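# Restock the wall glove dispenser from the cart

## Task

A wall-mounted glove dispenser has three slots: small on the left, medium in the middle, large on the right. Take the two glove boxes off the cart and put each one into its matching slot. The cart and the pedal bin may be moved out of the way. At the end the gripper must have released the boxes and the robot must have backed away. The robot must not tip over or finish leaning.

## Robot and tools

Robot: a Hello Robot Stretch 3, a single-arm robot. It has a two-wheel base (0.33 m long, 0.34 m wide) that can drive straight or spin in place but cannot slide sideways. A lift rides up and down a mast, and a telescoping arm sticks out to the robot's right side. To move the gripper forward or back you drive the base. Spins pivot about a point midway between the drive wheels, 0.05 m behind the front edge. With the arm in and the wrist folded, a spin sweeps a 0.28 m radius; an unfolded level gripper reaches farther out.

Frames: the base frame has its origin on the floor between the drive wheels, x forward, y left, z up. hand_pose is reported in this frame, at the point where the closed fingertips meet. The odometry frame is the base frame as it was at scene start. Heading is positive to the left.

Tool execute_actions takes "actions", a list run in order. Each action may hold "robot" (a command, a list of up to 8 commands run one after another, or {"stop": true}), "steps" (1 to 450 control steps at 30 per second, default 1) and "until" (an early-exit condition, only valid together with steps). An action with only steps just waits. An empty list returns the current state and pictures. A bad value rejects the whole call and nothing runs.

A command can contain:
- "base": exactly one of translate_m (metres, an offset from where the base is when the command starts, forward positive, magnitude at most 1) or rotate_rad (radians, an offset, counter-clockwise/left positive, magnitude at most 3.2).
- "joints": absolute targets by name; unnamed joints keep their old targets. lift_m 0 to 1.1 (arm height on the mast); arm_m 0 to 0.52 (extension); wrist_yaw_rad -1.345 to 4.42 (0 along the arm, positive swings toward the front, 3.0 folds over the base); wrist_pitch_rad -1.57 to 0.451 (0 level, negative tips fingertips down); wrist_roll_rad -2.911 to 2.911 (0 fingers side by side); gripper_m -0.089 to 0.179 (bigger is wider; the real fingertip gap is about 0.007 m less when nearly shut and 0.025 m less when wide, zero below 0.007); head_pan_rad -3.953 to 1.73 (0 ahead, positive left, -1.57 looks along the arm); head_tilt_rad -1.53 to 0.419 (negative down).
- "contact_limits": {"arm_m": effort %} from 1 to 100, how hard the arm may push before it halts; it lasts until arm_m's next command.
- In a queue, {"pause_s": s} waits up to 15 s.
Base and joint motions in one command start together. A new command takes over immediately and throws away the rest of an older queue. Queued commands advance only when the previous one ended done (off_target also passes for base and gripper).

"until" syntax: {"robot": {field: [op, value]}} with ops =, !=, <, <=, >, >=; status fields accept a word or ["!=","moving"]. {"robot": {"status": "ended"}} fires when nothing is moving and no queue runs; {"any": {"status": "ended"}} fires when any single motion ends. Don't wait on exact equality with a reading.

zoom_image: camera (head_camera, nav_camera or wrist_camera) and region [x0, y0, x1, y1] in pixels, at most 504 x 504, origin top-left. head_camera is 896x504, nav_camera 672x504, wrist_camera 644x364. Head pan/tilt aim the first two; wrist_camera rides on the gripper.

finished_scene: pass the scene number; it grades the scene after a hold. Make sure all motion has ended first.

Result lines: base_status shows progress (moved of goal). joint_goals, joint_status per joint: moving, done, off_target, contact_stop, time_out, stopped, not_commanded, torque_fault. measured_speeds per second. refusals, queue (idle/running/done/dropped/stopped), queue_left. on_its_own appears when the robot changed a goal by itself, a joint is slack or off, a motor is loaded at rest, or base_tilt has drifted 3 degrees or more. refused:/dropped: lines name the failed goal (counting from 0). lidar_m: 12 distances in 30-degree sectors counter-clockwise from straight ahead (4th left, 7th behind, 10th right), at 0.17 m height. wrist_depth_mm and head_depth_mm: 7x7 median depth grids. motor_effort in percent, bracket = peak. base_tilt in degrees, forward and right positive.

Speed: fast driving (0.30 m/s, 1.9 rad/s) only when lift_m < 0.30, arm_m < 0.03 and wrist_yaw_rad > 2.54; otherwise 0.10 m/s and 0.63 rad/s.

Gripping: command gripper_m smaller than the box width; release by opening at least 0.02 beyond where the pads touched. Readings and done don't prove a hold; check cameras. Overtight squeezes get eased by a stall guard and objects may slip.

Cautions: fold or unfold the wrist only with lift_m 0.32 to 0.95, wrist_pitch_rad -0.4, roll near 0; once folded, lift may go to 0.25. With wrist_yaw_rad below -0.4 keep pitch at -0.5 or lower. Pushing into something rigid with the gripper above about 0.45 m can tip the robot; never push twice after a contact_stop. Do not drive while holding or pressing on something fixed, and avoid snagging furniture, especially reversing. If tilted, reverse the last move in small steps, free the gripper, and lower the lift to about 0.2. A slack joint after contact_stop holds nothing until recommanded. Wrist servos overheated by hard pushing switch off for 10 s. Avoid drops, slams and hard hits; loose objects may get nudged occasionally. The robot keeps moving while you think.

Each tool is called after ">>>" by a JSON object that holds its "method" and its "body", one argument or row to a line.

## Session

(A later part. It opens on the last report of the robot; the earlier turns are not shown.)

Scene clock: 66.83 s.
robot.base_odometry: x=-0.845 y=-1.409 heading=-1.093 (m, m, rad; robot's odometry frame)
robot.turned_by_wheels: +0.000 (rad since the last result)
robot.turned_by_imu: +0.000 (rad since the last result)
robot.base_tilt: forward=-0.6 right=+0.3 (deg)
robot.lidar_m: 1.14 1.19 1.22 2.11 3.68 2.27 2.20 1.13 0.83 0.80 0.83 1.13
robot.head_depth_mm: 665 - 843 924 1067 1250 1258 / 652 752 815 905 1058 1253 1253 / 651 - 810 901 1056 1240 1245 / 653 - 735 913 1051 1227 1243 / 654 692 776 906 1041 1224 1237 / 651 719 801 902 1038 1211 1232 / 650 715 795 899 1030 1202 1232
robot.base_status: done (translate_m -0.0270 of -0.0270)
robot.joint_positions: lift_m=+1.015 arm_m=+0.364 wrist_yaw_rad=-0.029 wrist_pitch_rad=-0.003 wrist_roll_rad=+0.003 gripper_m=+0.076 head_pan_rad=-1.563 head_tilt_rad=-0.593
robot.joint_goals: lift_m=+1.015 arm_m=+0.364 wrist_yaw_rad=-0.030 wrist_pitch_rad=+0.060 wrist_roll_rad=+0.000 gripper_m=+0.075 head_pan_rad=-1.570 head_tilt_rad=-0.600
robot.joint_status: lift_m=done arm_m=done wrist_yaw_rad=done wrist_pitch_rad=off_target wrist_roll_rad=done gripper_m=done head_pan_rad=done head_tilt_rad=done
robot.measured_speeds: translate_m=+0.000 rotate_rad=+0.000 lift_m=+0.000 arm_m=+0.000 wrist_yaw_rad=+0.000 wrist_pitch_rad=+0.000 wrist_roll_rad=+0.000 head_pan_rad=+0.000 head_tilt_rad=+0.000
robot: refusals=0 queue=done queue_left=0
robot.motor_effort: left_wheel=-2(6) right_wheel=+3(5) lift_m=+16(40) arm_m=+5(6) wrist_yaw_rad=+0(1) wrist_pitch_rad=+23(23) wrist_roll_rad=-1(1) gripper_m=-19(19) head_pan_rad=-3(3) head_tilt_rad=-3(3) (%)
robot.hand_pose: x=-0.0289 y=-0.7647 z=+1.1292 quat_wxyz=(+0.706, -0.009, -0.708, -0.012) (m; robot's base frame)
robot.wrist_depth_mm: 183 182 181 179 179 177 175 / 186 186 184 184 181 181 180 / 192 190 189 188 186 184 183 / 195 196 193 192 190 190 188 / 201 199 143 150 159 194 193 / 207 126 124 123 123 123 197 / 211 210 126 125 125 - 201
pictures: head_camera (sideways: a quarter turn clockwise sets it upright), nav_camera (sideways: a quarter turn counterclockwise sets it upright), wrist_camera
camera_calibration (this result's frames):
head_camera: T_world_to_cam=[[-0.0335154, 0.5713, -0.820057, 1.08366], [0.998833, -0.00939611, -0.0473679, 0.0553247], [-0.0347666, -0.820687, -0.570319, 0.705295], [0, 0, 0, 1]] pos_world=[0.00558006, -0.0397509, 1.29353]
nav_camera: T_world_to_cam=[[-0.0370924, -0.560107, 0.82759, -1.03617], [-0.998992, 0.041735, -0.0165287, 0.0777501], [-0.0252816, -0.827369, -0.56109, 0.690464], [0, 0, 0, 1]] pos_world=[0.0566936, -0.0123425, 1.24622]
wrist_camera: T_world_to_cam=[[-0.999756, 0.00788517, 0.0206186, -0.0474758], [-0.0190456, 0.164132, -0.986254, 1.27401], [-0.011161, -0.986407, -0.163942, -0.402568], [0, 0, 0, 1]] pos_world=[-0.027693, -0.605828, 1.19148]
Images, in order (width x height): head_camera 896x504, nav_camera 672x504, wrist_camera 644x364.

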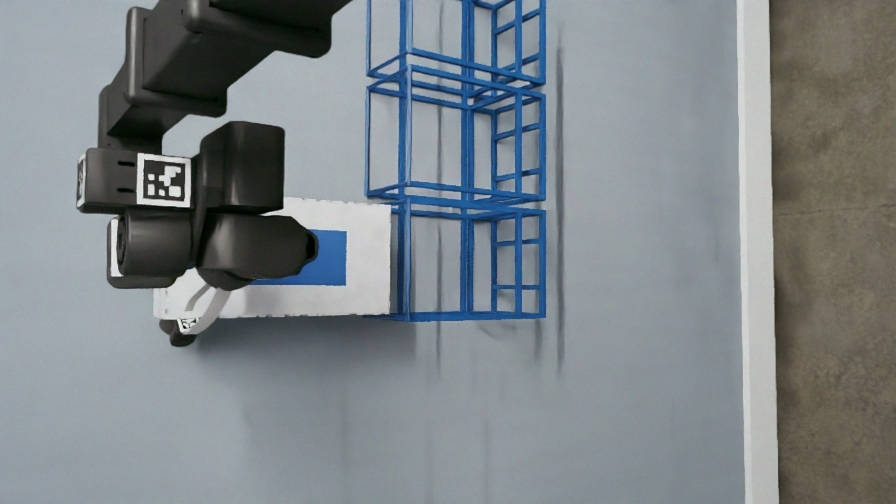

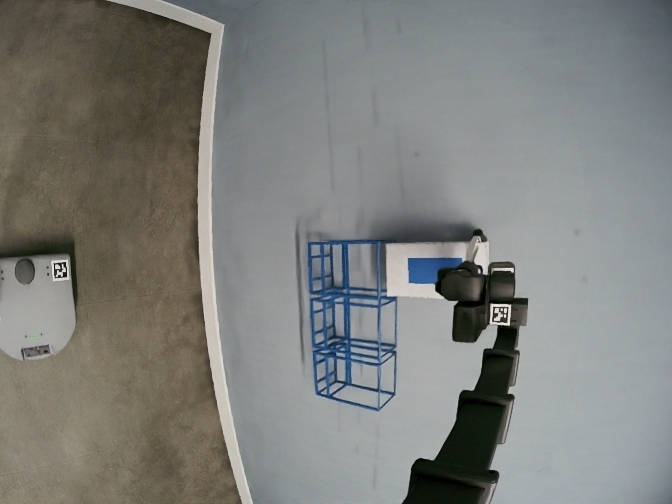

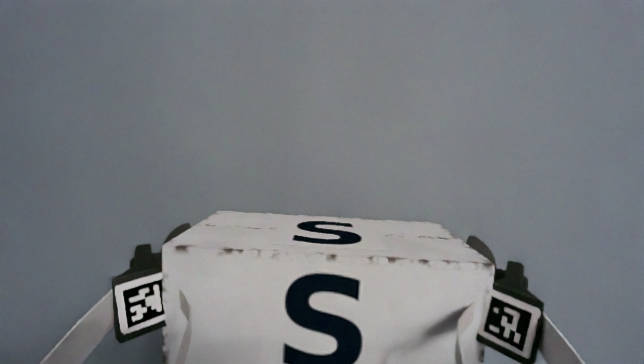

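Slightly left-biased, which helps leave room for M.

>>> {"method": "execute_actions", "body": {
  "actions": [
    {"robot":{"joints":{"lift_m":0.795}},"steps":90,"until":{"robot":{"wrist_pitch_rad":[">",0.012]}}},
    {"robot":{"stop":true},"steps":10}
  ]
}}

Scene clock: 70.43 s.
robot.base_odometry: x=-0.845 y=-1.409 heading=-1.093 (m, m, rad; robot's odometry frame)
robot.turned_by_wheels: +0.000 (rad since the last result)
robot.turned_by_imu: +0.000 (rad since the last result)
robot.base_tilt: forward=-0.6 right=+0.3 (deg)
robot.lidar_m: 1.14 1.19 1.22 2.11 3.67 2.27 2.20 1.14 0.83 0.80 0.83 1.13
robot.head_depth_mm: 665 735 820 926 1052 - - / 662 730 816 872 - 1278 1253 / 660 729 800 - 1074 1239 1245 / 658 725 784 - 1070 1229 1244 / 654 720 790 875 1041 1222 1245 / 652 720 802 902 1035 1216 1234 / 651 717 797 896 1026 1204 1234
robot.base_status: done (translate_m -0.0270 of -0.0270)
robot.joint_positions: lift_m=+0.796 arm_m=+0.364 wrist_yaw_rad=-0.029 wrist_pitch_rad=+0.046 wrist_roll_rad=+0.009 gripper_m=+0.076 head_pan_rad=-1.563 head_tilt_rad=-0.593
robot.joint_goals: lift_m=+0.795 arm_m=+0.364 wrist_yaw_rad=-0.030 wrist_pitch_rad=+0.060 wrist_roll_rad=+0.000 gripper_m=+0.075 head_pan_rad=-1.570 head_tilt_rad=-0.600
robot.joint_status: lift_m=moving arm_m=done wrist_yaw_rad=done wrist_pitch_rad=off_target wrist_roll_rad=done gripper_m=done head_pan_rad=done head_tilt_rad=done
robot.measured_speeds: translate_m=+0.000 rotate_rad=+0.000 lift_m=-0.001 arm_m=+0.000 wrist_yaw_rad=+0.000 wrist_pitch_rad=+0.000 wrist_roll_rad=+0.000 head_pan_rad=+0.000 head_tilt_rad=+0.000
robot: refusals=0 queue=stopped queue_left=0
robot.motor_effort: left_wheel=-2(2) right_wheel=+3(3) lift_m=+10(14) arm_m=+4(5) wrist_yaw_rad=-1(0) wrist_pitch_rad=+5(22) wrist_roll_rad=-5(5) gripper_m=-19(19) head_pan_rad=-4(4) head_tilt_rad=-2(2) (%)
robot.hand_pose: x=-0.0290 y=-0.7656 z=+0.9220 quat_wxyz=(+0.704, -0.026, -0.709, +0.006) (m; robot's base frame)
robot.wrist_depth_mm: 188 187 186 186 184 182 181 / 191 190 189 187 186 186 185 / 195 194 193 190 190 188 186 / 196 196 194 194 192 191 189 / 201 199 142 149 161 193 193 / 203 125 124 123 123 123 195 / 205 205 126 125 124 125 198
pictures: head_camera (sideways: a quarter turn clockwise sets it upright), nav_camera (sideways: a quarter turn counterclockwise sets it upright), wrist_camera
camera_calibration (this result's frames):
head_camera: T_world_to_cam=[[-0.0335157, 0.5713, -0.820057, 1.08366], [0.998833, -0.00939565, -0.0473679, 0.0553247], [-0.0347662, -0.820687, -0.570319, 0.705295], [0, 0, 0, 1]] pos_world=[0.00558008, -0.0397509, 1.29353]
nav_camera: T_world_to_cam=[[-0.0370922, -0.560107, 0.82759, -1.03617], [-0.998992, 0.0417345, -0.0165287, 0.0777501], [-0.0252812, -0.827369, -0.56109, 0.690464], [0, 0, 0, 1]] pos_world=[0.0566936, -0.0123425, 1.24622]
wrist_camera: T_world_to_cam=[[-0.999842, 0.00863271, 0.0155593, -0.0379843], [-0.0144605, 0.115323, -0.993223, 1.03902], [-0.0103685, -0.993291, -0.11518, -0.487647], [0, 0, 0, 1]] pos_world=[-0.0280098, -0.60387, 0.976399]
Images, in order (width x height): head_camera 896x504, nav_camera 672x504, wrist_camera 644x364.

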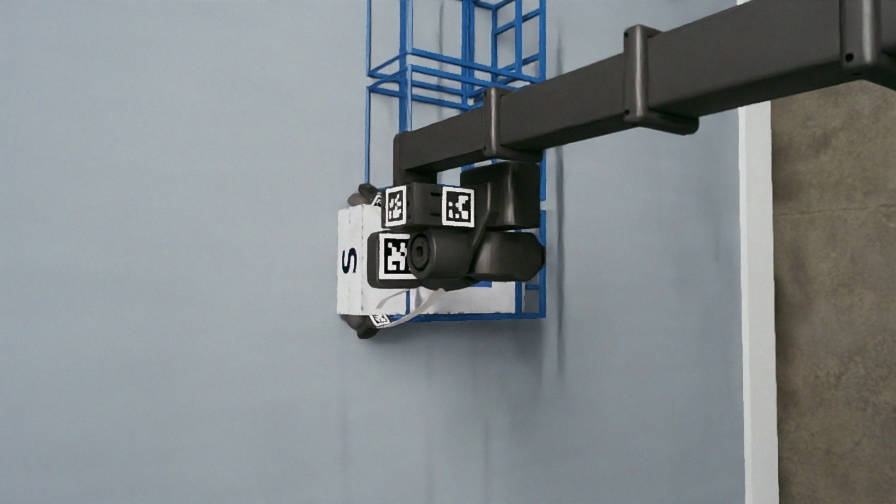

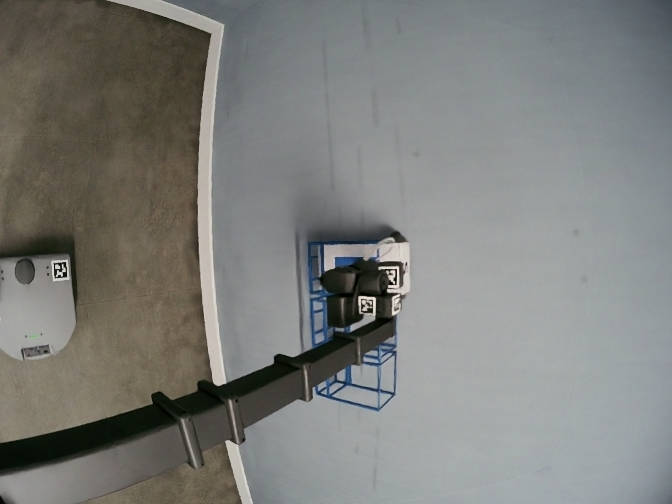

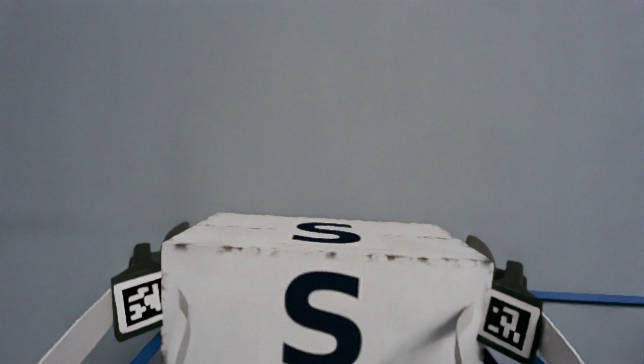

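>>> {"method": "execute_actions", "body": {
  "actions": [
    {"robot":[{"joints":{"gripper_m":0.179}},{"joints":{"lift_m":0.83,"arm_m":0.1}}],"steps":450,"until":{"robot":{"status":"ended"}}},
    {"robot":[{"base":{"rotate_rad":-0.162},"joints":{"arm_m":0.05,"wrist_pitch_rad":0}},{"base":{"translate_m":-1.0},"joints":{"lift_m":0.775}},{"base":{"translate_m":-0.614}},{"base":{"rotate_rad":-1.409}},{"joints":{"arm_m":0.25}}],"steps":3}
  ]
}}

>>> {"method": "execute_actions", "body": {
  "actions": [
    {"steps":450,"until":{"robot":{"status":"ended"}}},
    {"steps":450,"until":{"robot":{"status":"ended"}}}
  ]
}}

Scene clock: 77.03 s.
robot.base_odometry: x=-0.845 y=-1.409 heading=-1.099 (m, m, rad; robot's odometry frame)
robot.turned_by_wheels: -0.005 (rad since the last result)
robot.turned_by_imu: -0.005 (rad since the last result)
robot.base_tilt: forward=-2.3 right=-0.1 (deg)
robot.lidar_m: 1.14 1.18 1.22 2.06 3.66 2.73 2.20 1.15 0.83 0.80 0.83 1.13
robot.head_depth_mm: 666 733 820 925 1052 - - / 663 732 816 903 1039 - - / 660 726 810 897 990 - 1193 / 656 723 782 809 - - 1204 / 654 722 791 851 1046 1219 1234 / 653 717 798 893 1035 1209 1233 / 651 713 794 896 1025 1203 1236
robot.base_status: moving (rotate_rad -0.0054 of -0.1620)
robot.joint_positions: lift_m=+0.829 arm_m=+0.100 wrist_yaw_rad=-0.031 wrist_pitch_rad=+0.032 wrist_roll_rad=+0.004 gripper_m=+0.179 head_pan_rad=-1.563 head_tilt_rad=-0.593
robot.joint_goals: lift_m=+0.830 arm_m=+0.050 wrist_yaw_rad=-0.030 wrist_pitch_rad=+0.000 wrist_roll_rad=+0.000 gripper_m=+0.179 head_pan_rad=-1.570 head_tilt_rad=-0.600
robot.joint_status: lift_m=done arm_m=moving wrist_yaw_rad=done wrist_pitch_rad=moving wrist_roll_rad=done gripper_m=done head_pan_rad=done head_tilt_rad=done
robot.measured_speeds: translate_m=+0.000 rotate_rad=-0.087 lift_m=+0.000 arm_m=-0.013 wrist_yaw_rad=+0.000 wrist_pitch_rad=-0.240 wrist_roll_rad=+0.000 head_pan_rad=+0.000 head_tilt_rad=+0.000
robot: refusals=0 queue=running queue_left=4
robot.motor_effort: left_wheel=+1(1) right_wheel=-1(2) lift_m=+40(41) arm_m=-4(4) wrist_yaw_rad=+1(2) wrist_pitch_rad=+5(5) wrist_roll_rad=-2(6) gripper_m=+0(84) head_pan_rad=-3(4) head_tilt_rad=-2(3) (%)
robot.hand_pose: x=-0.0293 y=-0.5013 z=+0.9523 quat_wxyz=(+0.706, -0.022, -0.708, +0.000) (m; robot's base frame)
robot.wrist_depth_mm: 438 441 433 434 432 433 431 / 450 444 444 441 441 442 433 / 454 452 454 450 451 443 442 / 461 465 460 457 454 455 450 / 465 471 469 380 455 457 459 / 480 480 476 384 474 470 464 / 490 486 485 394 473 477 -
pictures: head_camera (sideways: a quarter turn clockwise sets it upright), nav_camera (sideways: a quarter turn counterclockwise sets it upright), wrist_camera
camera_calibration (this result's frames):
head_camera: T_world_to_cam=[[-0.0335149, 0.5713, -0.820056, 1.08366], [0.998833, -0.00939706, -0.0473679, 0.0553247], [-0.0347674, -0.820687, -0.570319, 0.705295], [0, 0, 0, 1]] pos_world=[0.00558003, -0.0397509, 1.29353]
nav_camera: T_world_to_cam=[[-0.037093, -0.560107, 0.82759, -1.03617], [-0.998992, 0.041736, -0.0165287, 0.07775], [-0.0252824, -0.827368, -0.56109, 0.690464], [0, 0, 0, 1]] pos_world=[0.0566936, -0.0123426, 1.24622]
wrist_camera: T_world_to_cam=[[-0.999757, 0.0100173, 0.0196501, -0.0443042], [-0.0181978, 0.128763, -0.991508, 1.04363], [-0.0124624, -0.991625, -0.128549, -0.208156], [0, 0, 0, 1]] pos_world=[-0.0278959, -0.34035, 1.00888]
Images, in order (width x height): head_camera 896x504, nav_camera 672x504, wrist_camera 644x364.

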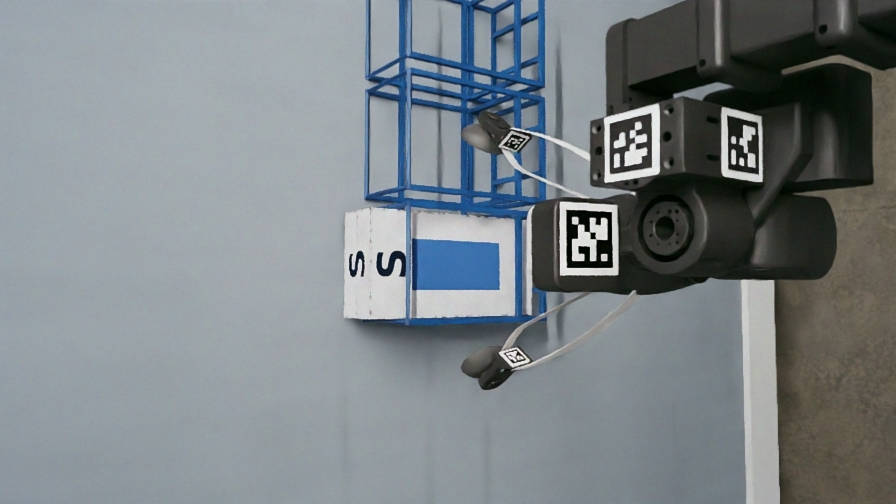

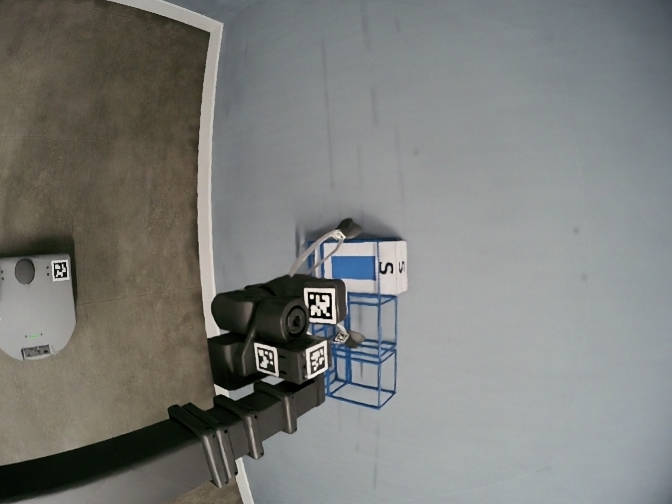

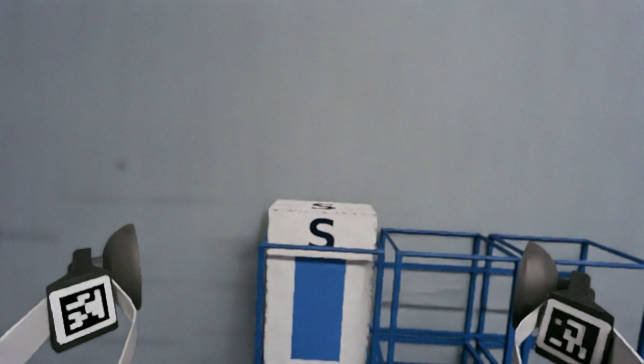

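Scene clock: 103.13 s.
robot.base_odometry: x=-1.347 y=+0.125 heading=-2.664 (m, m, rad; robot's odometry frame)
robot.turned_by_wheels: -1.565 (rad since the last result)
robot.turned_by_imu: -1.589 (rad since the last result)
robot.base_tilt: forward=-0.6 right=+0.3 (deg)
robot.lidar_m: 1.07 1.11 1.52 2.73 2.55 3.02 3.28 1.49 0.64 0.62 1.08 1.11
robot.head_depth_mm: 878 965 1082 1202 909 1505 - / 876 965 1070 1072 - 1064 1182 / 871 961 1072 1076 - 1044 1195 / 867 956 1048 809 - 1055 1189 / 864 950 1042 841 894 1064 1164 / 860 947 1053 1189 1331 1412 1234 / 857 943 1054 1181 1354 1445 1231
robot.base_status: done (rotate_rad -1.4088 of -1.4090)
robot.joint_positions: lift_m=+0.776 arm_m=+0.250 wrist_yaw_rad=-0.031 wrist_pitch_rad=-0.017 wrist_roll_rad=+0.004 gripper_m=+0.179 head_pan_rad=-1.563 head_tilt_rad=-0.593
robot.joint_goals: lift_m=+0.775 arm_m=+0.250 wrist_yaw_rad=-0.030 wrist_pitch_rad=+0.000 wrist_roll_rad=+0.000 gripper_m=+0.179 head_pan_rad=-1.570 head_tilt_rad=-0.600
robot.joint_status: lift_m=done arm_m=done wrist_yaw_rad=done wrist_pitch_rad=done wrist_roll_rad=done gripper_m=done head_pan_rad=done head_tilt_rad=done
robot.measured_speeds: translate_m=+0.000 rotate_rad=+0.000 lift_m=+0.000 arm_m=+0.000 wrist_yaw_rad=+0.000 wrist_pitch_rad=+0.000 wrist_roll_rad=+0.000 head_pan_rad=+0.000 head_tilt_rad=+0.000
robot: refusals=0 queue=done queue_left=0
robot.motor_effort: left_wheel=+3(8) right_wheel=-4(9) lift_m=+13(46) arm_m=+5(5) wrist_yaw_rad=+1(1) wrist_pitch_rad=+6(7) wrist_roll_rad=-2(2) gripper_m=+1(0) head_pan_rad=-5(4) head_tilt_rad=-2(3) (%)
robot.hand_pose: x=-0.0293 y=-0.6503 z=+0.8860 quat_wxyz=(+0.706, -0.005, -0.708, -0.017) (m; robot's base frame)
robot.wrist_depth_mm: 526 520 516 508 506 502 509 / 535 534 534 529 526 509 517 / 552 551 548 541 535 535 527 / 563 564 555 550 551 543 529 / 577 572 234 235 559 559 563 / 585 583 240 242 563 563 577 / 615 603 248 251 471 456 -
pictures: head_camera (sideways: a quarter turn clockwise sets it upright), nav_camera (sideways: a quarter turn counterclockwise sets it upright), wrist_camera
camera_calibration (this result's frames):
head_camera: T_world_to_cam=[[-0.0335132, 0.571301, -0.820056, 1.08366], [0.998833, -0.00940003, -0.0473679, 0.0553247], [-0.0347699, -0.820687, -0.570319, 0.705295], [0, 0, 0, 1]] pos_world=[0.00557991, -0.0397509, 1.29353]
nav_camera: T_world_to_cam=[[-0.0370947, -0.560107, 0.82759, -1.03617], [-0.998992, 0.0417389, -0.0165287, 0.07775], [-0.0252849, -0.827368, -0.56109, 0.690464], [0, 0, 0, 1]] pos_world=[0.0566936, -0.0123427, 1.24622]
wrist_camera: T_world_to_cam=[[-0.999785, 0.0091199, 0.018615, -0.0411522], [-0.0167067, 0.177087, -0.984053, 1.0219], [-0.0122709, -0.984153, -0.176897, -0.316726], [0, 0, 0, 1]] pos_world=[-0.0279573, -0.492297, 0.950345]
Images, in order (width x height): head_camera 896x504, nav_camera 672x504, wrist_camera 644x364.

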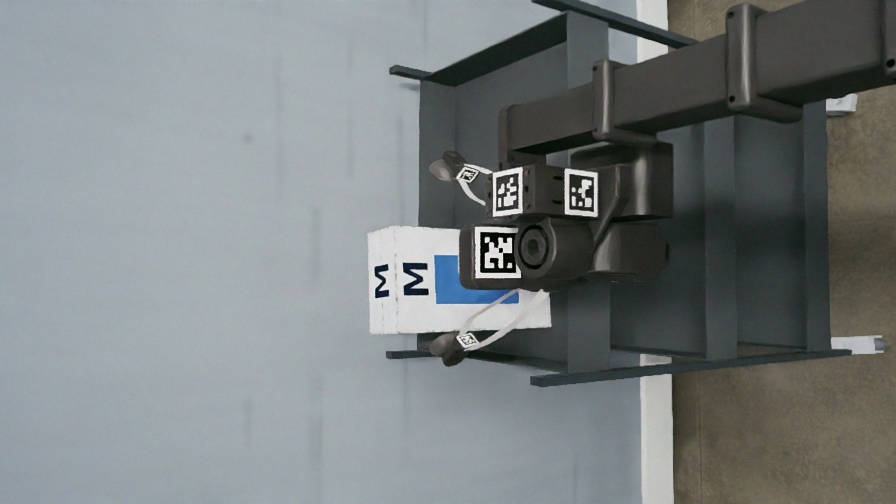

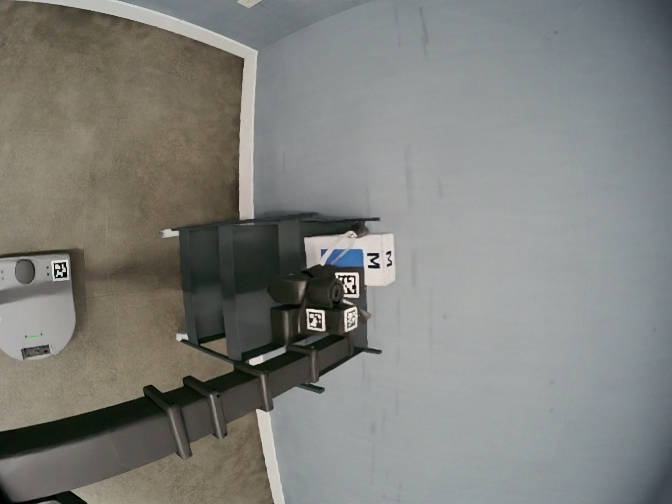

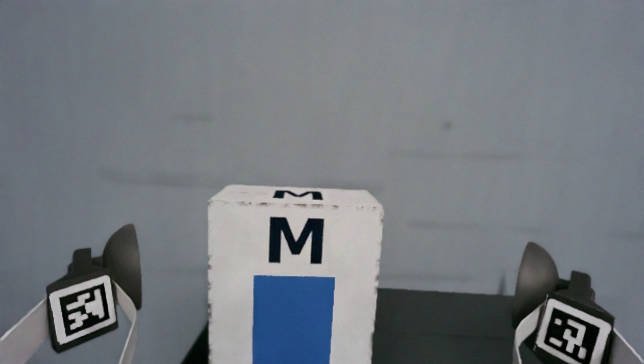

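>>> {"method": "execute_actions", "body": {
  "actions": [
    {"robot":[{"joints":{"arm_m":0.29,"wrist_yaw_rad":0.03,"lift_m":0.771},"base":{"translate_m":0.012}},{"joints":{"arm_m":0.363}}],"steps":200,"until":{"robot":{"status":"ended"}}}
  ]
}}

Scene clock: 107.00 s.
robot.base_odometry: x=-1.357 y=+0.119 heading=-2.664 (m, m, rad; robot's odometry frame)
robot.turned_by_wheels: +0.000 (rad since the last result)
robot.turned_by_imu: +0.000 (rad since the last result)
robot.base_tilt: forward=-0.6 right=+0.3 (deg)
robot.lidar_m: 1.05 1.10 1.49 2.72 2.58 3.00 3.29 1.48 0.64 0.61 1.08 1.10
robot.head_depth_mm: 879 970 1078 1177 911 1439 - / 876 965 1075 1087 - - 1200 / 870 962 1070 - 1133 1072 1195 / 866 956 1046 - 895 1068 1195 / 863 953 1044 985 893 1061 1170 / 861 946 1055 1186 1339 1438 1235 / 858 945 1051 1183 1358 1438 1228
robot.base_status: done (translate_m +0.0120 of +0.0120)
robot.joint_positions: lift_m=+0.772 arm_m=+0.363 wrist_yaw_rad=+0.028 wrist_pitch_rad=-0.017 wrist_roll_rad=+0.004 gripper_m=+0.179 head_pan_rad=-1.563 head_tilt_rad=-0.593
robot.joint_goals: lift_m=+0.771 arm_m=+0.363 wrist_yaw_rad=+0.030 wrist_pitch_rad=+0.000 wrist_roll_rad=+0.000 gripper_m=+0.179 head_pan_rad=-1.570 head_tilt_rad=-0.600
robot.joint_status: lift_m=done arm_m=done wrist_yaw_rad=done wrist_pitch_rad=done wrist_roll_rad=done gripper_m=done head_pan_rad=done head_tilt_rad=done
robot.measured_speeds: translate_m=+0.000 rotate_rad=+0.000 lift_m=+0.000 arm_m=+0.000 wrist_yaw_rad=+0.000 wrist_pitch_rad=+0.000 wrist_roll_rad=+0.000 head_pan_rad=+0.000 head_tilt_rad=+0.000
robot: refusals=0 queue=done queue_left=0
robot.motor_effort: left_wheel=+3(7) right_wheel=-4(6) lift_m=+13(11) arm_m=+5(7) wrist_yaw_rad=+3(4) wrist_pitch_rad=+6(6) wrist_roll_rad=-2(2) gripper_m=+1(0) head_pan_rad=-4(4) head_tilt_rad=-3(2) (%)
robot.hand_pose: x=-0.0144 y=-0.7633 z=+0.8820 quat_wxyz=(+0.706, +0.016, -0.708, +0.004) (m; robot's base frame)
robot.wrist_depth_mm: 436 428 415 405 399 390 387 / 448 438 429 421 410 402 391 / 462 447 435 421 418 411 404 / 466 457 449 435 429 420 412 / 484 472 148 154 162 429 422 / 504 479 121 121 122 122 427 / 503 502 124 124 125 125 -
pictures: head_camera (sideways: a quarter turn clockwise sets it upright), nav_camera (sideways: a quarter turn counterclockwise sets it upright), wrist_camera
camera_calibration (this result's frames):
head_camera: T_world_to_cam=[[-0.0335131, 0.571301, -0.820056, 1.08366], [0.998833, -0.00940015, -0.0473679, 0.0553247], [-0.03477, -0.820687, -0.570319, 0.705295], [0, 0, 0, 1]] pos_world=[0.0055799, -0.0397509, 1.29353]
nav_camera: T_world_to_cam=[[-0.0370947, -0.560107, 0.82759, -1.03617], [-0.998992, 0.0417391, -0.0165287, 0.07775], [-0.025285, -0.827368, -0.56109, 0.690464], [0, 0, 0, 1]] pos_world=[0.0566936, -0.0123427, 1.24622]
wrist_camera: T_world_to_cam=[[-0.998621, -0.0490806, 0.018615, -0.0695639], [-0.0269844, 0.175816, -0.984053, 1.03711], [0.0450251, -0.983199, -0.176898, -0.426928], [0, 0, 0, 1]] pos_world=[-0.0222597, -0.605509, 0.946343]
Images, in order (width x height): head_camera 896x504, nav_camera 672x504, wrist_camera 644x364.

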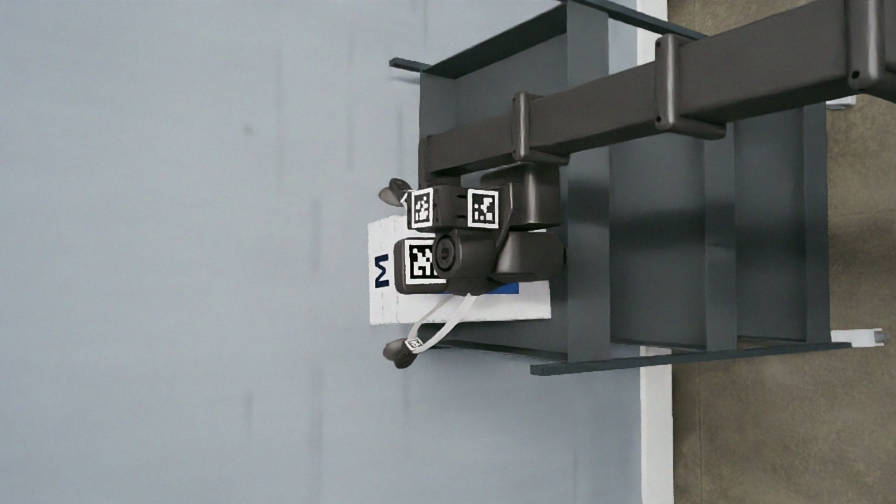

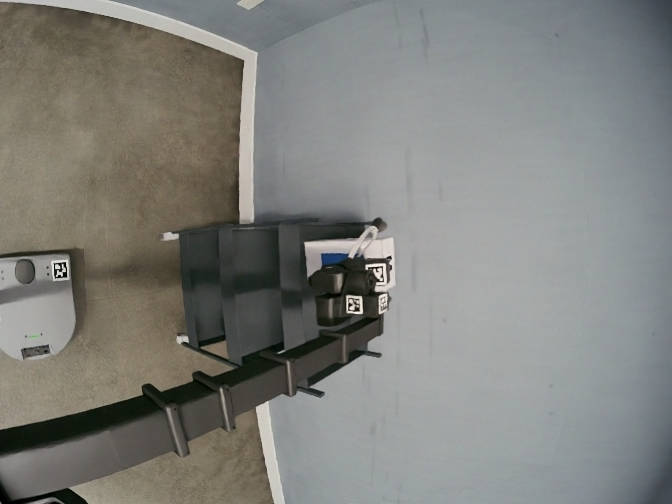

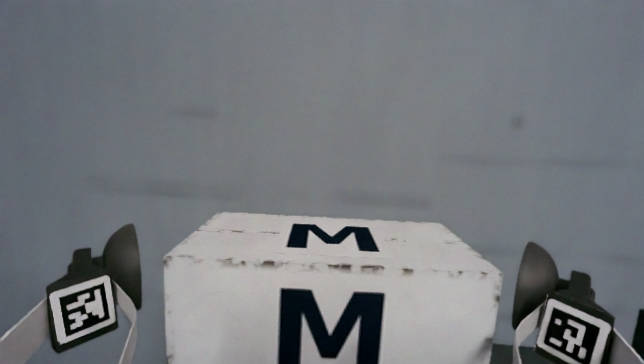

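>>> {"method": "execute_actions", "body": {
  "actions": [
    {"robot":[{"joints":{"gripper_m":0.075}},{"joints":{"lift_m":0.88}},{"joints":{"arm_m":0.05,"wrist_pitch_rad":0.06,"wrist_yaw_rad":-0.06}}],"steps":400,"until":{"robot":{"status":"ended"}}},
    {"robot":[{"base":{"rotate_rad":1.4015}},{"base":{"translate_m":1.0},"joints":{"lift_m":1.025,"arm_m":0.2}},{"base":{"translate_m":0.472}},{"base":{"rotate_rad":0.1695}},{"joints":{"arm_m":0.36}}],"steps":450,"until":{"robot":{"status":"ended"}}},
    {"steps":450,"until":{"robot":{"status":"ended"}}}
  ]
}}

>>> {"method": "zoom_image", "body": {
  "camera": "head_camera",
  "region": [320,170,480,330]
}}

Scene clock: 139.17 s.
robot.base_odometry: x=-0.911 y=-1.283 heading=-1.093 (m, m, rad; robot's odometry frame)
robot.turned_by_wheels: +1.571 (rad since the last result)
robot.turned_by_imu: +1.592 (rad since the last result)
robot.base_tilt: forward=-0.6 right=+0.2 (deg)
robot.lidar_m: 1.28 1.33 1.29 2.61 3.56 2.13 2.05 1.14 0.83 0.80 0.82 1.12
robot.head_depth_mm: 660 - 830 923 1063 1251 1253 / 652 746 813 903 1059 1248 1253 / 642 - 796 905 1050 1235 1247 / 646 - 730 909 1049 1227 1239 / 652 690 777 831 1040 1214 1236 / 650 716 773 796 1029 1205 1231 / 648 713 790 891 1024 1199 1232
robot.base_status: done (rotate_rad +0.1693 of +0.1695)
robot.joint_positions: lift_m=+1.024 arm_m=+0.360 wrist_yaw_rad=-0.059 wrist_pitch_rad=-0.002 wrist_roll_rad=+0.003 gripper_m=+0.076 head_pan_rad=-1.563 head_tilt_rad=-0.593
robot.joint_goals: lift_m=+1.025 arm_m=+0.360 wrist_yaw_rad=-0.060 wrist_pitch_rad=+0.060 wrist_roll_rad=+0.000 gripper_m=+0.075 head_pan_rad=-1.570 head_tilt_rad=-0.600
robot.joint_status: lift_m=done arm_m=done wrist_yaw_rad=done wrist_pitch_rad=off_target wrist_roll_rad=done gripper_m=done head_pan_rad=done head_tilt_rad=done
robot.measured_speeds: translate_m=+0.000 rotate_rad=+0.000 lift_m=+0.000 arm_m=+0.000 wrist_yaw_rad=+0.000 wrist_pitch_rad=+0.000 wrist_roll_rad=+0.000 head_pan_rad=+0.000 head_tilt_rad=+0.000
robot: refusals=0 queue=done queue_left=0
robot.motor_effort: left_wheel=-2(5) right_wheel=+3(7) lift_m=+44(43) arm_m=+5(5) wrist_yaw_rad=-1(8) wrist_pitch_rad=+22(24) wrist_roll_rad=-1(2) gripper_m=-19(95) head_pan_rad=-4(4) head_tilt_rad=-2(3) (%)
robot.hand_pose: x=-0.0366 y=-0.7604 z=+1.1384 quat_wxyz=(+0.706, -0.020, -0.707, -0.022) (m; robot's base frame)
robot.wrist_depth_mm: 179 180 181 181 181 182 182 / 183 184 185 185 186 185 186 / 187 189 189 188 191 191 190 / 193 193 194 194 195 195 195 / 196 196 152 161 169 200 201 / 202 124 123 123 124 127 205 / 206 208 125 126 126 - 209
pictures: head_camera (sideways: a quarter turn clockwise sets it upright), nav_camera (sideways: a quarter turn counterclockwise sets it upright), wrist_camera
camera_calibration (this result's frames):
head_camera: T_world_to_cam=[[-0.0335021, 0.571313, -0.820048, 1.08365], [0.998833, -0.00941899, -0.0473681, 0.055325], [-0.0347861, -0.820678, -0.570331, 0.705311], [0, 0, 0, 1]] pos_world=[0.00557912, -0.0397507, 1.29353]
nav_camera: T_world_to_cam=[[-0.0371056, -0.560118, 0.827581, -1.03616], [-0.998991, 0.0417588, -0.016528, 0.0777491], [-0.0253012, -0.82736, -0.561102, 0.69048], [0, 0, 0, 1]] pos_world=[0.0566933, -0.0123429, 1.24622]
wrist_camera: T_world_to_cam=[[-0.999066, 0.03799, 0.0205755, -0.0324355], [-0.0141139, 0.163123, -0.986505, 1.28193], [-0.0408337, -0.985874, -0.162435, -0.399295], [0, 0, 0, 1]] pos_world=[-0.0306168, -0.601535, 1.20044]
Images, in order (width x height): head_camera 896x504, nav_camera 672x504, wrist_camera 644x364.

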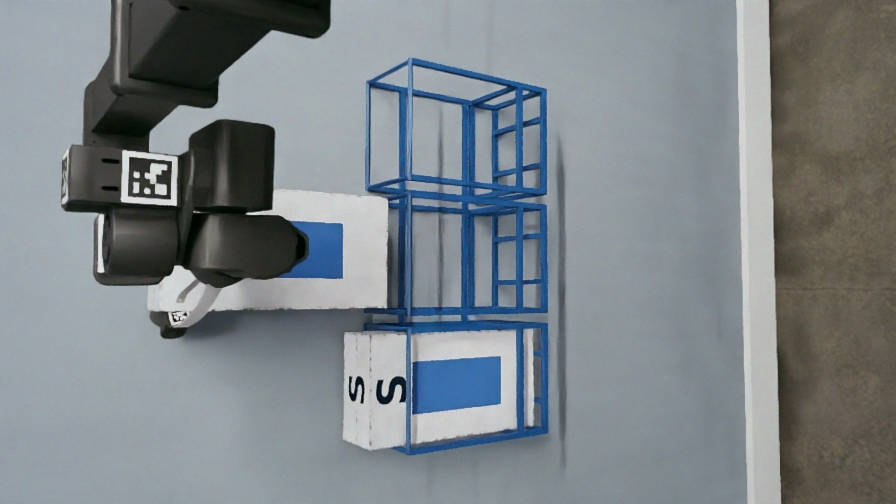

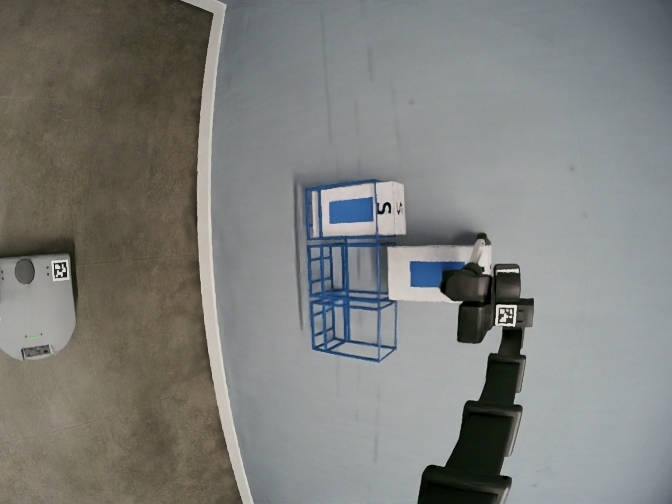

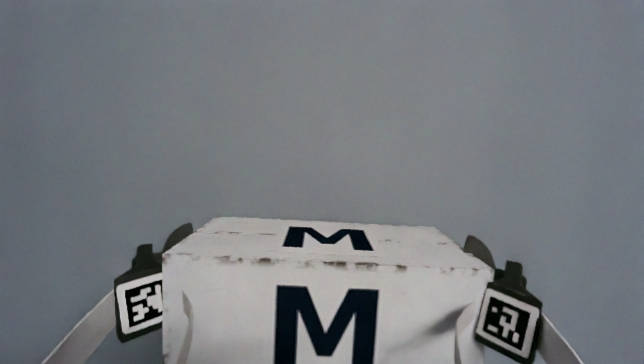

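Region (320, 170, 480, 330) of head_camera's 896x504 image, scaled by 3.150, with more detail than that image has.

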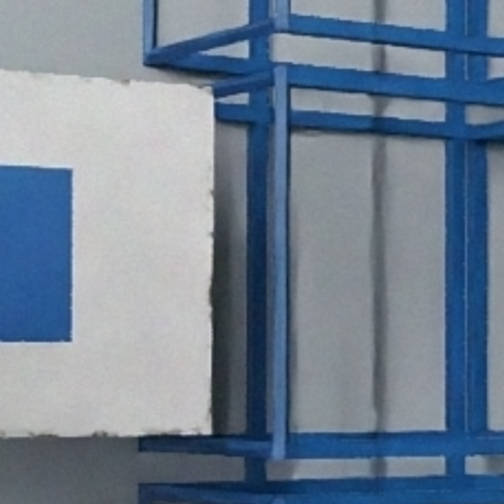

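>>> {"method": "execute_actions", "body": {
  "actions": [
    {"robot":{"joints":{"lift_m":0.845}},"steps":80,"until":{"robot":{"wrist_pitch_rad":[">",0.014]}}},
    {"robot":{"stop":true},"steps":5}
  ]
}}

Scene clock: 142.80 s.
robot.base_odometry: x=-0.911 y=-1.283 heading=-1.093 (m, m, rad; robot's odometry frame)
robot.turned_by_wheels: +0.000 (rad since the last result)
robot.turned_by_imu: +0.000 (rad since the last result)
robot.base_tilt: forward=-0.6 right=+0.2 (deg)
robot.lidar_m: 1.29 1.33 1.29 2.62 3.56 2.14 2.06 1.14 0.83 0.80 0.83 1.12
robot.head_depth_mm: 664 733 817 923 1023 - - / 661 728 811 - 1078 1273 1252 / 658 725 789 916 1052 1233 1245 / 654 722 775 - 1045 1227 1243 / 651 718 777 818 1036 1217 1237 / 648 716 771 795 1031 1209 1237 / 647 712 791 890 1022 1202 1228
robot.base_status: done (rotate_rad +0.1693 of +0.1695)
robot.joint_positions: lift_m=+0.845 arm_m=+0.360 wrist_yaw_rad=-0.059 wrist_pitch_rad=-0.001 wrist_roll_rad=+0.003 gripper_m=+0.076 head_pan_rad=-1.563 head_tilt_rad=-0.593
robot.joint_goals: lift_m=+0.845 arm_m=+0.360 wrist_yaw_rad=-0.060 wrist_pitch_rad=+0.060 wrist_roll_rad=+0.000 gripper_m=+0.075 head_pan_rad=-1.570 head_tilt_rad=-0.600
robot.joint_status: lift_m=done arm_m=done wrist_yaw_rad=done wrist_pitch_rad=off_target wrist_roll_rad=done gripper_m=done head_pan_rad=done head_tilt_rad=done
robot.measured_speeds: translate_m=+0.000 rotate_rad=+0.000 lift_m=+0.000 arm_m=+0.000 wrist_yaw_rad=+0.000 wrist_pitch_rad=+0.000 wrist_roll_rad=+0.000 head_pan_rad=+0.000 head_tilt_rad=+0.000
robot: refusals=0 queue=done queue_left=0
robot.motor_effort: left_wheel=-2(2) right_wheel=+3(3) lift_m=+16(43) arm_m=+5(5) wrist_yaw_rad=-1(0) wrist_pitch_rad=+22(22) wrist_roll_rad=-1(1) gripper_m=-18(19) head_pan_rad=-4(5) head_tilt_rad=-2(2) (%)
robot.hand_pose: x=-0.0366 y=-0.7604 z=+0.9597 quat_wxyz=(+0.706, -0.020, -0.707, -0.022) (m; robot's base frame)
robot.wrist_depth_mm: 180 180 180 181 182 182 182 / 183 184 184 184 186 187 187 / 188 188 189 190 189 190 191 / 192 193 193 193 194 196 196 / 196 198 152 161 171 200 200 / 170 124 123 123 123 127 205 / - 137 126 126 126 - 210
pictures: head_camera (sideways: a quarter turn clockwise sets it upright), nav_camera (sideways: a quarter turn counterclockwise sets it upright), wrist_camera
camera_calibration (this result's frames):
head_camera: T_world_to_cam=[[-0.0335019, 0.571313, -0.820048, 1.08365], [0.998833, -0.00941923, -0.0473681, 0.055325], [-0.0347863, -0.820678, -0.570331, 0.705311], [0, 0, 0, 1]] pos_world=[0.00557911, -0.0397507, 1.29353]
nav_camera: T_world_to_cam=[[-0.0371057, -0.560118, 0.827581, -1.03616], [-0.998991, 0.0417591, -0.016528, 0.0777491], [-0.0253014, -0.82736, -0.561102, 0.69048], [0, 0, 0, 1]] pos_world=[0.0566933, -0.0123429, 1.24622]
wrist_camera: T_world_to_cam=[[-0.999066, 0.0379962, 0.0205809, -0.0287587], [-0.0141346, 0.162729, -0.98657, 1.10541], [-0.040835, -0.985939, -0.16204, -0.428761], [0, 0, 0, 1]] pos_world=[-0.0306159, -0.601521, 1.02168]
Images, in order (width x height): head_camera 896x504, nav_camera 672x504, wrist_camera 644x364.

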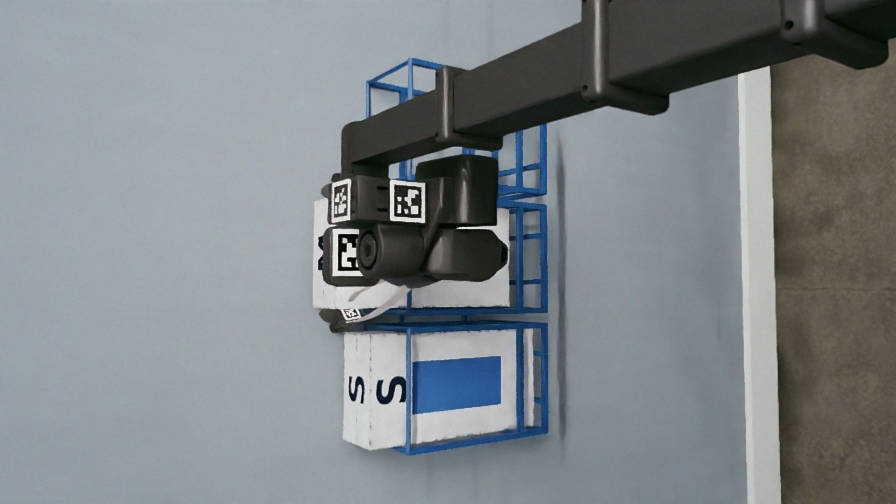

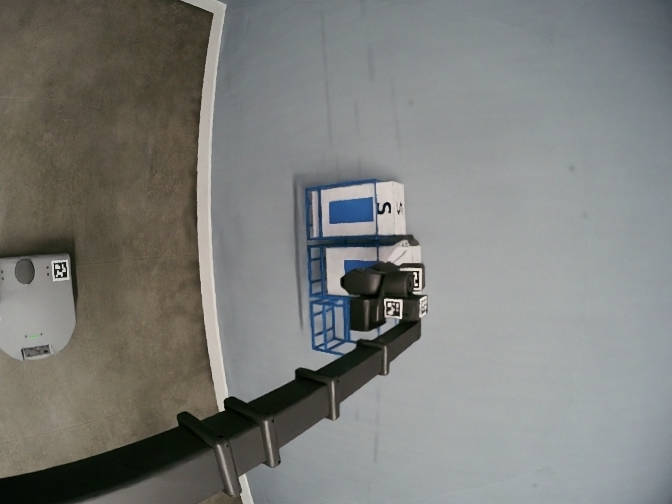

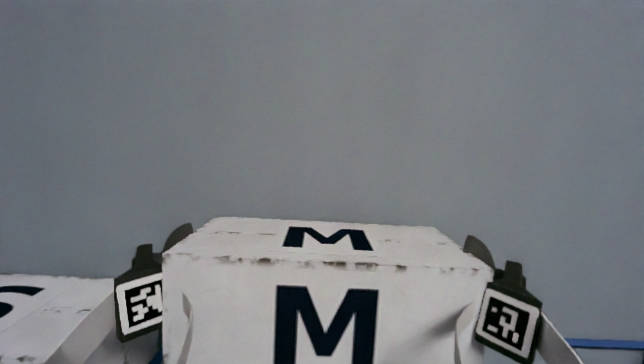

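Just about fits. Shift 2 mm back and continue.

>>> {"method": "execute_actions", "body": {
  "actions": [
    {"robot":{"base":{"translate_m":-0.002}},"steps":30,"until":{"robot":{"status":"ended"}}},
    {"robot":{"joints":{"lift_m":0.803}},"steps":45,"until":{"robot":{"wrist_pitch_rad":[">",0.01]}}},
    {"robot":{"stop":true},"steps":8}
  ]
}}

Scene clock: 145.83 s.
robot.base_odometry: x=-0.912 y=-1.282 heading=-1.093 (m, m, rad; robot's odometry frame)
robot.turned_by_wheels: +0.000 (rad since the last result)
robot.turned_by_imu: +0.000 (rad since the last result)
robot.base_tilt: forward=-0.7 right=+0.2 (deg)
robot.lidar_m: 1.29 1.34 1.29 2.61 3.55 2.13 2.06 1.14 0.83 0.80 0.82 1.13
robot.head_depth_mm: 663 732 818 925 1043 - - / 661 729 813 886 - 1280 1247 / 658 725 798 - 1071 1238 1246 / 655 721 786 - 1064 1224 1240 / 652 718 783 844 1035 1219 1239 / 651 716 771 796 1030 1202 1235 / 647 713 792 876 1024 1199 1236
robot.base_status: done (translate_m -0.0020 of -0.0020)
robot.joint_positions: lift_m=+0.804 arm_m=+0.360 wrist_yaw_rad=-0.058 wrist_pitch_rad=+0.021 wrist_roll_rad=+0.006 gripper_m=+0.076 head_pan_rad=-1.563 head_tilt_rad=-0.593
robot.joint_goals: lift_m=+0.803 arm_m=+0.360 wrist_yaw_rad=-0.060 wrist_pitch_rad=+0.060 wrist_roll_rad=+0.000 gripper_m=+0.075 head_pan_rad=-1.570 head_tilt_rad=-0.600
robot.joint_status: lift_m=moving arm_m=done wrist_yaw_rad=done wrist_pitch_rad=off_target wrist_roll_rad=done gripper_m=done head_pan_rad=done head_tilt_rad=done
robot.measured_speeds: translate_m=+0.000 rotate_rad=+0.000 lift_m=+0.000 arm_m=+0.000 wrist_yaw_rad=+0.000 wrist_pitch_rad=+0.000 wrist_roll_rad=+0.000 head_pan_rad=+0.000 head_tilt_rad=+0.000
robot: refusals=0 queue=stopped queue_left=0
robot.motor_effort: left_wheel=-1(6) right_wheel=+1(5) lift_m=+13(14) arm_m=+5(5) wrist_yaw_rad=-3(2) wrist_pitch_rad=+14(21) wrist_roll_rad=-3(3) gripper_m=-19(19) head_pan_rad=-4(4) head_tilt_rad=-2(2) (%)
robot.hand_pose: x=-0.0362 y=-0.7609 z=+0.9236 quat_wxyz=(+0.705, -0.028, -0.708, -0.013) (m; robot's base frame)
robot.wrist_depth_mm: 182 182 183 184 183 184 184 / 186 186 188 187 188 188 190 / 190 189 189 190 192 191 191 / 194 194 194 195 195 196 196 / 147 165 152 160 171 199 201 / 118 123 123 123 124 165 203 / - 125 125 125 126 128 209
pictures: head_camera (sideways: a quarter turn clockwise sets it upright), nav_camera (sideways: a quarter turn counterclockwise sets it upright), wrist_camera
camera_calibration (this result's frames):
head_camera: T_world_to_cam=[[-0.033502, 0.571313, -0.820048, 1.08365], [0.998833, -0.00941911, -0.0473681, 0.055325], [-0.0347862, -0.820678, -0.570331, 0.705311], [0, 0, 0, 1]] pos_world=[0.00557912, -0.0397507, 1.29353]
nav_camera: T_world_to_cam=[[-0.0371056, -0.560118, 0.827581, -1.03616], [-0.998991, 0.041759, -0.016528, 0.0777491], [-0.0253013, -0.82736, -0.561102, 0.69048], [0, 0, 0, 1]] pos_world=[0.0566933, -0.0123429, 1.24622]
wrist_camera: T_world_to_cam=[[-0.999175, 0.0366235, 0.0175736, -0.0258413], [-0.0122709, 0.140286, -0.990035, 1.05605], [-0.0387239, -0.989433, -0.139721, -0.458299], [0, 0, 0, 1]] pos_world=[-0.0306084, -0.600659, 0.981946]
Images, in order (width x height): head_camera 896x504, nav_camera 672x504, wrist_camera 644x364.

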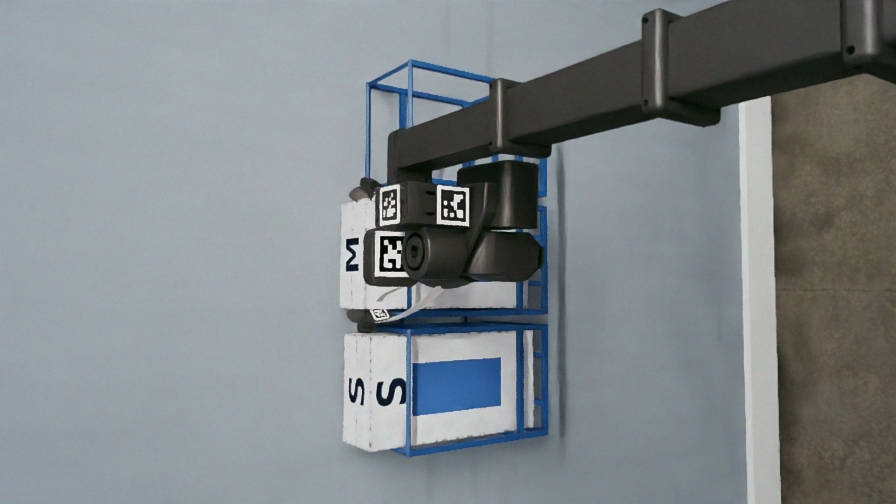

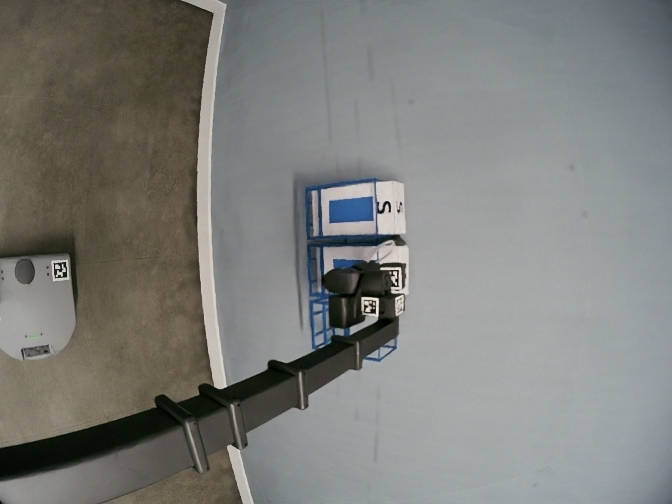

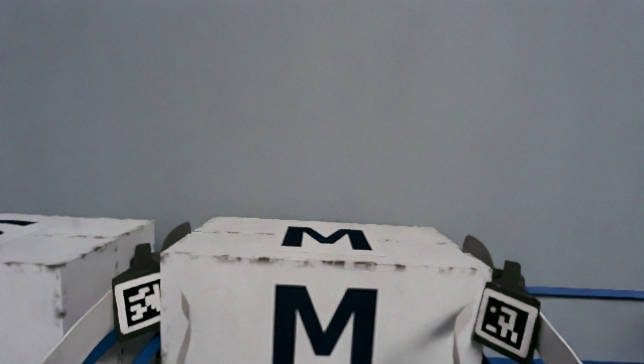

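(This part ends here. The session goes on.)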